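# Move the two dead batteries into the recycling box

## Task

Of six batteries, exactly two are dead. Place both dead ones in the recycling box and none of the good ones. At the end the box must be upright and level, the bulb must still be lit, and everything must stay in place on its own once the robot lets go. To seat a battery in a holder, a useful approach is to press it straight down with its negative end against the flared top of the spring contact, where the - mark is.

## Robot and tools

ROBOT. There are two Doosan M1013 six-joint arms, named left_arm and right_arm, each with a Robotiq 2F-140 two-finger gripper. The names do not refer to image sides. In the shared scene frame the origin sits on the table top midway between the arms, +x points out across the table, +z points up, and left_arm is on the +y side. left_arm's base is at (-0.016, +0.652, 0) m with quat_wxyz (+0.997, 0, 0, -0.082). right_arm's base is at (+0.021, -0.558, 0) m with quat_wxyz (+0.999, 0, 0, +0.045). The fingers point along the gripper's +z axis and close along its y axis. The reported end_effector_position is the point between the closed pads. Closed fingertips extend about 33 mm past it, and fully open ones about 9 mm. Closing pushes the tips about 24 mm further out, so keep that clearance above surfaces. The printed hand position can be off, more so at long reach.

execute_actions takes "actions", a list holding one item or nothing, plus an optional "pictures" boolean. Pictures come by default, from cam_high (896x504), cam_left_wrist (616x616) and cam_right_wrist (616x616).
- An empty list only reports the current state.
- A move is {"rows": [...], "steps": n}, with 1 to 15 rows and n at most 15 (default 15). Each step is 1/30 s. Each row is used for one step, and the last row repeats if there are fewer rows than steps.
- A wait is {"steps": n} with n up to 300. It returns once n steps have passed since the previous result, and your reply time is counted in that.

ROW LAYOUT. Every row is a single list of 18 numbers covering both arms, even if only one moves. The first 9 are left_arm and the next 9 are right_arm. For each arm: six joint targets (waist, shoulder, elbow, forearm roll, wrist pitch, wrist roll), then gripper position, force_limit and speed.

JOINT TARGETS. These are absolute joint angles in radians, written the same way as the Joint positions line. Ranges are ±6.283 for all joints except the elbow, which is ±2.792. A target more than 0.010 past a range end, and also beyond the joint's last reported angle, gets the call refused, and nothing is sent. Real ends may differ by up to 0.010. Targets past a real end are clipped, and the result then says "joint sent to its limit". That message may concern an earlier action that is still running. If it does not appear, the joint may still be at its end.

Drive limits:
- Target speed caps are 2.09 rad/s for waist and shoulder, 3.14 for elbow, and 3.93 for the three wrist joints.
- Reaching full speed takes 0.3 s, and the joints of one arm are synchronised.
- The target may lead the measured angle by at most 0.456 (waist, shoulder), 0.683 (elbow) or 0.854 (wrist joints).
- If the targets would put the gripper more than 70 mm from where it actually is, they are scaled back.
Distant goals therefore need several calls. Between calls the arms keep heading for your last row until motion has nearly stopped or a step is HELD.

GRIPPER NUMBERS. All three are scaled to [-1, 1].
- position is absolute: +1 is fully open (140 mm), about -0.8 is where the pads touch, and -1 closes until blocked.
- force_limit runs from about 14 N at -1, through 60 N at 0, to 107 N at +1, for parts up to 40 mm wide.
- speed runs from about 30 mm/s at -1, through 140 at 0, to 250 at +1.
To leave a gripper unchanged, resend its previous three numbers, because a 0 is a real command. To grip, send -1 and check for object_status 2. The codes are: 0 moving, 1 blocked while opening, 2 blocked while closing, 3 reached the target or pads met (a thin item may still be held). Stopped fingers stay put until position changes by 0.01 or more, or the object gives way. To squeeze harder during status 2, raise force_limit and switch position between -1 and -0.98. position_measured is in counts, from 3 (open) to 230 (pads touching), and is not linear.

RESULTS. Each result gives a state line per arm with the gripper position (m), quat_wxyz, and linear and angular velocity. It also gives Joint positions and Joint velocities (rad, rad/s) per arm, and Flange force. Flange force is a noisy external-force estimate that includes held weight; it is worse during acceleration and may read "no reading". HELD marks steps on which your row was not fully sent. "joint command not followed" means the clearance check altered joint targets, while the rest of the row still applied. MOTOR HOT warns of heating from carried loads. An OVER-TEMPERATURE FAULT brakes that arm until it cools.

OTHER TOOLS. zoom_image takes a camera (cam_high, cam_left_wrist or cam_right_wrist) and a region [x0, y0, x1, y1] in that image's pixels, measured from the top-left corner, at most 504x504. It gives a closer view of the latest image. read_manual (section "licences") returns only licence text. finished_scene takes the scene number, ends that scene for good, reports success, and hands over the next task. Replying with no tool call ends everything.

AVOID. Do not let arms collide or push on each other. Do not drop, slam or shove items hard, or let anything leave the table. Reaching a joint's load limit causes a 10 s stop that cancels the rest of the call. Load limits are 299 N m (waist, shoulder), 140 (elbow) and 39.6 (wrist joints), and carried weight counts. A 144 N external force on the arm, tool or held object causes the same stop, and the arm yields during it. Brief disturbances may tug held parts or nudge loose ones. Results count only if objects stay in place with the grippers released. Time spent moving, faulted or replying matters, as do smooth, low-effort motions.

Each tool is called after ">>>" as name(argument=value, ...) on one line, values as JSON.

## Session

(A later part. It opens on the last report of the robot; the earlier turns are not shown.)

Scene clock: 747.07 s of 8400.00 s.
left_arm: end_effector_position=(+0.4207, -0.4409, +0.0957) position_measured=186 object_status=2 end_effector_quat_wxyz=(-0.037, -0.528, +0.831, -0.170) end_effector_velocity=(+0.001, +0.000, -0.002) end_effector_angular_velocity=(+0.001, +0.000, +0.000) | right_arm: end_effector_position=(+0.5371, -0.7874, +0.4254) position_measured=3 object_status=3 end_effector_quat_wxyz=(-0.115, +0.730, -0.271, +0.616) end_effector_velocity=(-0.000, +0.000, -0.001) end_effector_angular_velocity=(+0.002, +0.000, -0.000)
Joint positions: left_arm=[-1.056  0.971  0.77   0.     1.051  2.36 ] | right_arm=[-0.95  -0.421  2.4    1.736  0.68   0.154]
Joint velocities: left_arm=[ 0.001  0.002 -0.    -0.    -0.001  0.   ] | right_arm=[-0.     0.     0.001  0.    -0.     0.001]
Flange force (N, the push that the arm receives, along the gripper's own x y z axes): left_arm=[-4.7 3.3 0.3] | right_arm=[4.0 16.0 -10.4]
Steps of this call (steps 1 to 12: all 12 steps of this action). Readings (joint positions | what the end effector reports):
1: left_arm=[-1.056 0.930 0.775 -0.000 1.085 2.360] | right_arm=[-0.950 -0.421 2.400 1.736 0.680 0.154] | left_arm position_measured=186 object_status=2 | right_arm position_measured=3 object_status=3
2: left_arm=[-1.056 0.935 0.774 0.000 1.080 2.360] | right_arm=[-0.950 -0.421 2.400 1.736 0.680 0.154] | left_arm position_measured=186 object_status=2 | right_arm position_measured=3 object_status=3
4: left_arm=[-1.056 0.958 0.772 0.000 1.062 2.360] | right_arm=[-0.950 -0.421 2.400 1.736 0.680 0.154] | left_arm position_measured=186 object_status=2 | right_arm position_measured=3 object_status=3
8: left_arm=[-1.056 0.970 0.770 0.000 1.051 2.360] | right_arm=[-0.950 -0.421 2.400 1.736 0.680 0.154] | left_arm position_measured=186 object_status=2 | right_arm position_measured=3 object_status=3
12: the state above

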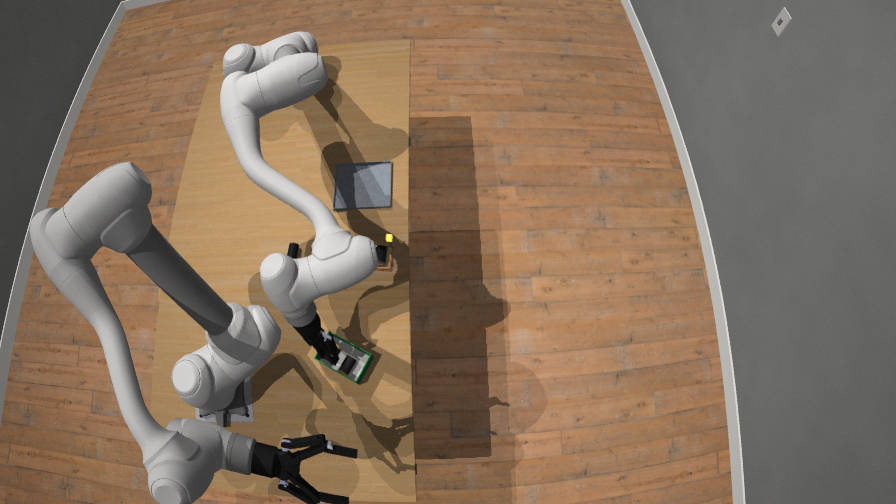

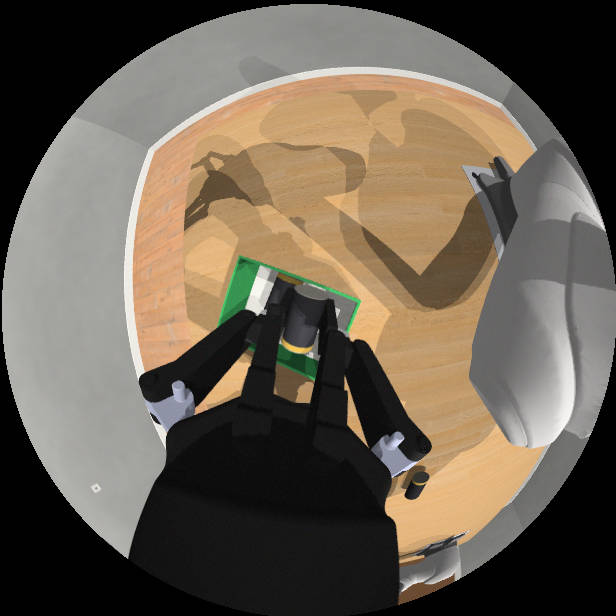

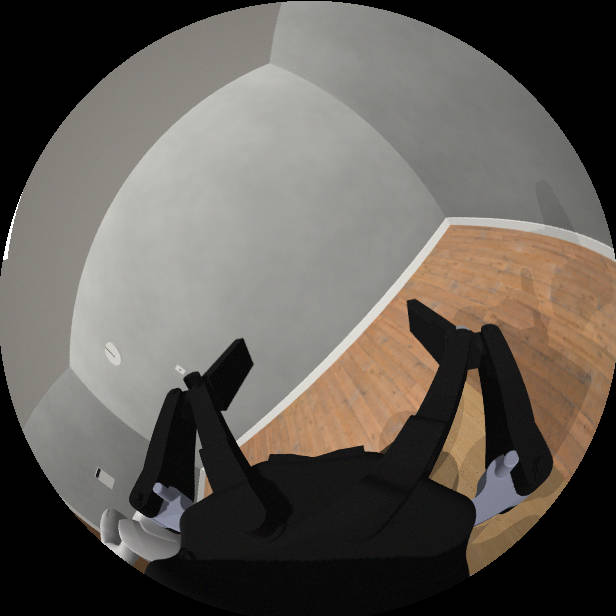

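>>> execute_actions(actions=[{"rows":[[-1.056,0.971,0.77,0,1.0506,2.36,-0.2,0.3,-0.3,-0.95,-0.421,2.4,1.736,0.68,0.154,1,0,0]],"steps":15}], pictures=false)

>>> execute_actions(actions=[{"rows":[[-1.056,0.95,0.775,0,1.0666,2.36,-0.2,0.3,-0.3,-0.95,-0.421,2.4,1.736,0.68,0.154,1,0,0],[-1.056,0.95,0.775,0,1.0666,2.36,-0.2,0.3,-0.3,-0.95,-0.421,2.4,1.736,0.68,0.154,1,0,0],[-1.056,0.95,0.775,0,1.0666,2.36,-0.2,0.3,-0.3,-0.95,-0.421,2.4,1.736,0.68,0.154,1,0,0],[-1.056,0.95,0.775,0,1.0666,2.36,-0.2,0.3,-0.3,-0.95,-0.421,2.4,1.736,0.68,0.154,1,0,0],[-1.056,0.95,0.775,0,1.0666,2.36,-0.2,0.3,-0.3,-0.95,-0.421,2.4,1.736,0.68,0.154,1,0,0],[-1.056,0.84,0.8,0,1.15,2.36,-0.2,0.3,-0.3,-0.95,-0.421,2.4,1.736,0.68,0.154,1,0,0]],"steps":15}])

>>> zoom_image(camera="cam_high", region=[290,300,400,390])

Scene clock: 754.23 s of 8400.00 s.
left_arm: end_effector_position=(+0.4207, -0.4408, +0.0954) position_measured=154 object_status=3 end_effector_quat_wxyz=(-0.037, -0.528, +0.831, -0.170) end_effector_velocity=(-0.001, +0.000, +0.000) end_effector_angular_velocity=(+0.001, +0.001, -0.000) | right_arm: end_effector_position=(+0.5371, -0.7874, +0.4254) position_measured=3 object_status=3 end_effector_quat_wxyz=(-0.115, +0.730, -0.271, +0.616) end_effector_velocity=(-0.000, -0.000, -0.000) end_effector_angular_velocity=(-0.001, +0.000, -0.001)
Joint positions: left_arm=[-1.056  0.971  0.77  -0.     1.051  2.36 ] | right_arm=[-0.95  -0.421  2.4    1.736  0.68   0.154]
Joint velocities: left_arm=[-0.001 -0.     0.    -0.     0.002 -0.   ] | right_arm=[-0.001 -0.     0.     0.    -0.    -0.001]
Flange force (N, the push that the arm receives, along the gripper's own x y z axes): left_arm=[-1.7 -2.1 0.8] | right_arm=[3.8 14.2 -14.5]
Steps of this call (steps 1 to 15: the robot went on to your last target; steps 16 to 90: nothing new was sent; then 3.67 s passed at rest; steps 91 to 105: all 15 steps of this action). Readings (joint positions | what the end effector reports):
91: left_arm=[-1.056 0.971 0.770 -0.000 1.051 2.360] | right_arm=[-0.950 -0.421 2.400 1.736 0.680 0.154] | left_arm position_measured=186 object_status=0 | right_arm position_measured=3 object_status=3
92: left_arm=[-1.056 0.971 0.770 -0.000 1.051 2.360] | right_arm=[-0.950 -0.421 2.400 1.736 0.680 0.154] | left_arm position_measured=186 object_status=0 | right_arm position_measured=3 object_status=3
94: left_arm=[-1.056 0.971 0.770 -0.000 1.051 2.360] | right_arm=[-0.950 -0.421 2.400 1.736 0.680 0.154] | left_arm position_measured=170 object_status=0 | right_arm position_measured=3 object_status=3
98: left_arm=[-1.056 0.971 0.770 -0.000 1.051 2.360] | right_arm=[-0.950 -0.421 2.400 1.736 0.680 0.154] | left_arm position_measured=154 object_status=0 | right_arm position_measured=3 object_status=3
105: the state above

Scene clock: 754.73 s of 8400.00 s.
left_arm: end_effector_position=(+0.4064, -0.4015, +0.2137) position_measured=154 object_status=3 end_effector_quat_wxyz=(-0.037, -0.528, +0.831, -0.171) end_effector_velocity=(-0.008, +0.023, +0.031) end_effector_angular_velocity=(+0.019, +0.007, +0.001) | right_arm: end_effector_position=(+0.5371, -0.7874, +0.4254) position_measured=3 object_status=3 end_effector_quat_wxyz=(-0.115, +0.730, -0.271, +0.616) end_effector_velocity=(+0.000, -0.001, +0.002) end_effector_angular_velocity=(-0.003, -0.002, +0.000)
Joint positions: left_arm=[-1.056  0.842  0.799  0.     1.148  2.36 ] | right_arm=[-0.95  -0.421  2.4    1.736  0.68   0.154]
Joint velocities: left_arm=[ 0.001 -0.045  0.022  0.     0.043  0.   ] | right_arm=[-0.    -0.    -0.003  0.    -0.    -0.001]
Flange force (N, the push that the arm receives, along the gripper's own x y z axes): left_arm=[6.5 -8.8 4.2] | right_arm=[1.7 7.9 -9.5]
Steps of this call (steps 1 to 15: all 15 steps of this action). Readings (joint positions | what the end effector reports):
1: left_arm=[-1.056 0.971 0.770 -0.000 1.051 2.360] | right_arm=[-0.950 -0.421 2.400 1.736 0.680 0.154] | left_arm position_measured=154 object_status=3 | right_arm position_measured=3 object_status=3
2: left_arm=[-1.056 0.966 0.772 -0.000 1.054 2.360] | right_arm=[-0.950 -0.421 2.400 1.736 0.680 0.154] | left_arm position_measured=154 object_status=3 | right_arm position_measured=3 object_status=3
4: left_arm=[-1.056 0.954 0.773 -0.000 1.063 2.360] | right_arm=[-0.950 -0.421 2.400 1.736 0.680 0.154] | left_arm position_measured=154 object_status=3 | right_arm position_measured=3 object_status=3
8: left_arm=[-1.056 0.932 0.780 -0.000 1.081 2.360] | right_arm=[-0.950 -0.421 2.400 1.736 0.680 0.154] | left_arm position_measured=154 object_status=3 | right_arm position_measured=3 object_status=3
15: the state above

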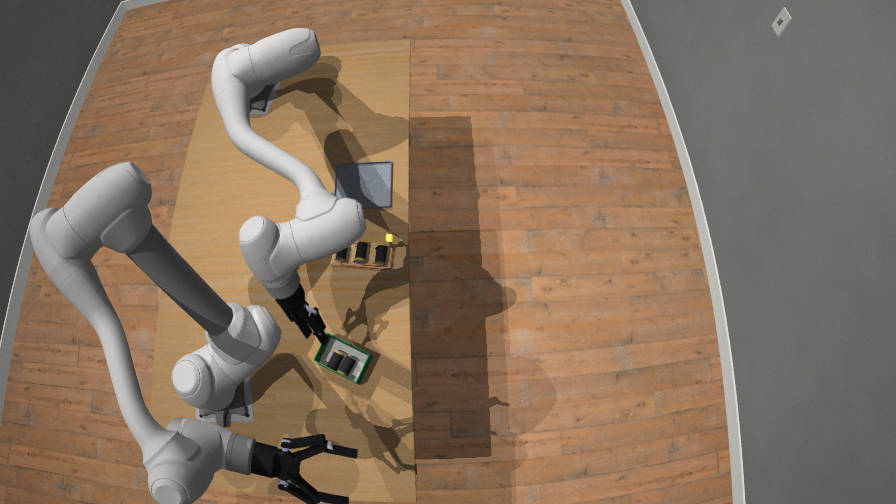

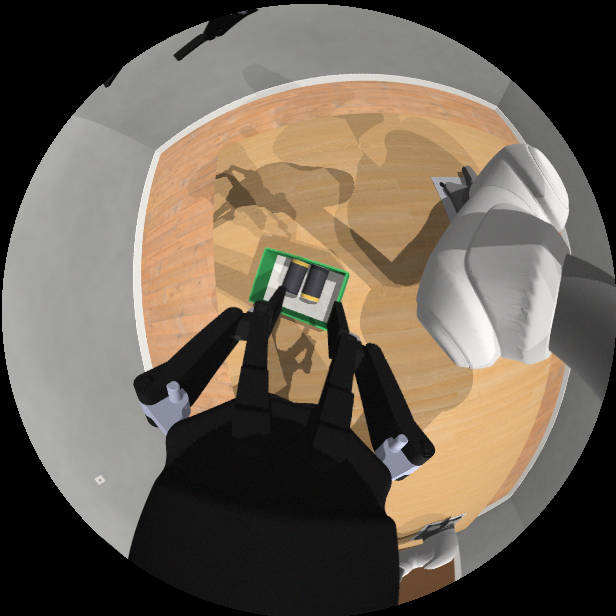

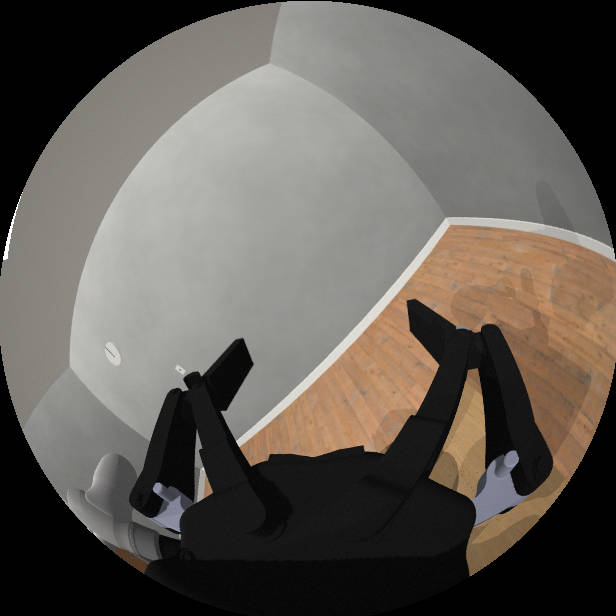

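Region (290, 300, 400, 390) of cam_high's 896x504 image, scaled by 4.582, with more detail than that image has; it fills the top 412 rows of this view, and the rest is white.

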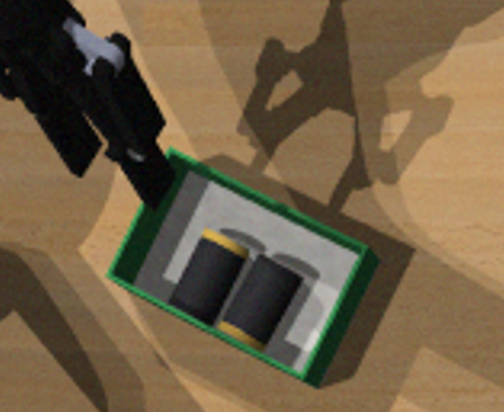

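Both in; bulb lit.

>>> finished_scene(scene=1)

The scene is finished: the task was done.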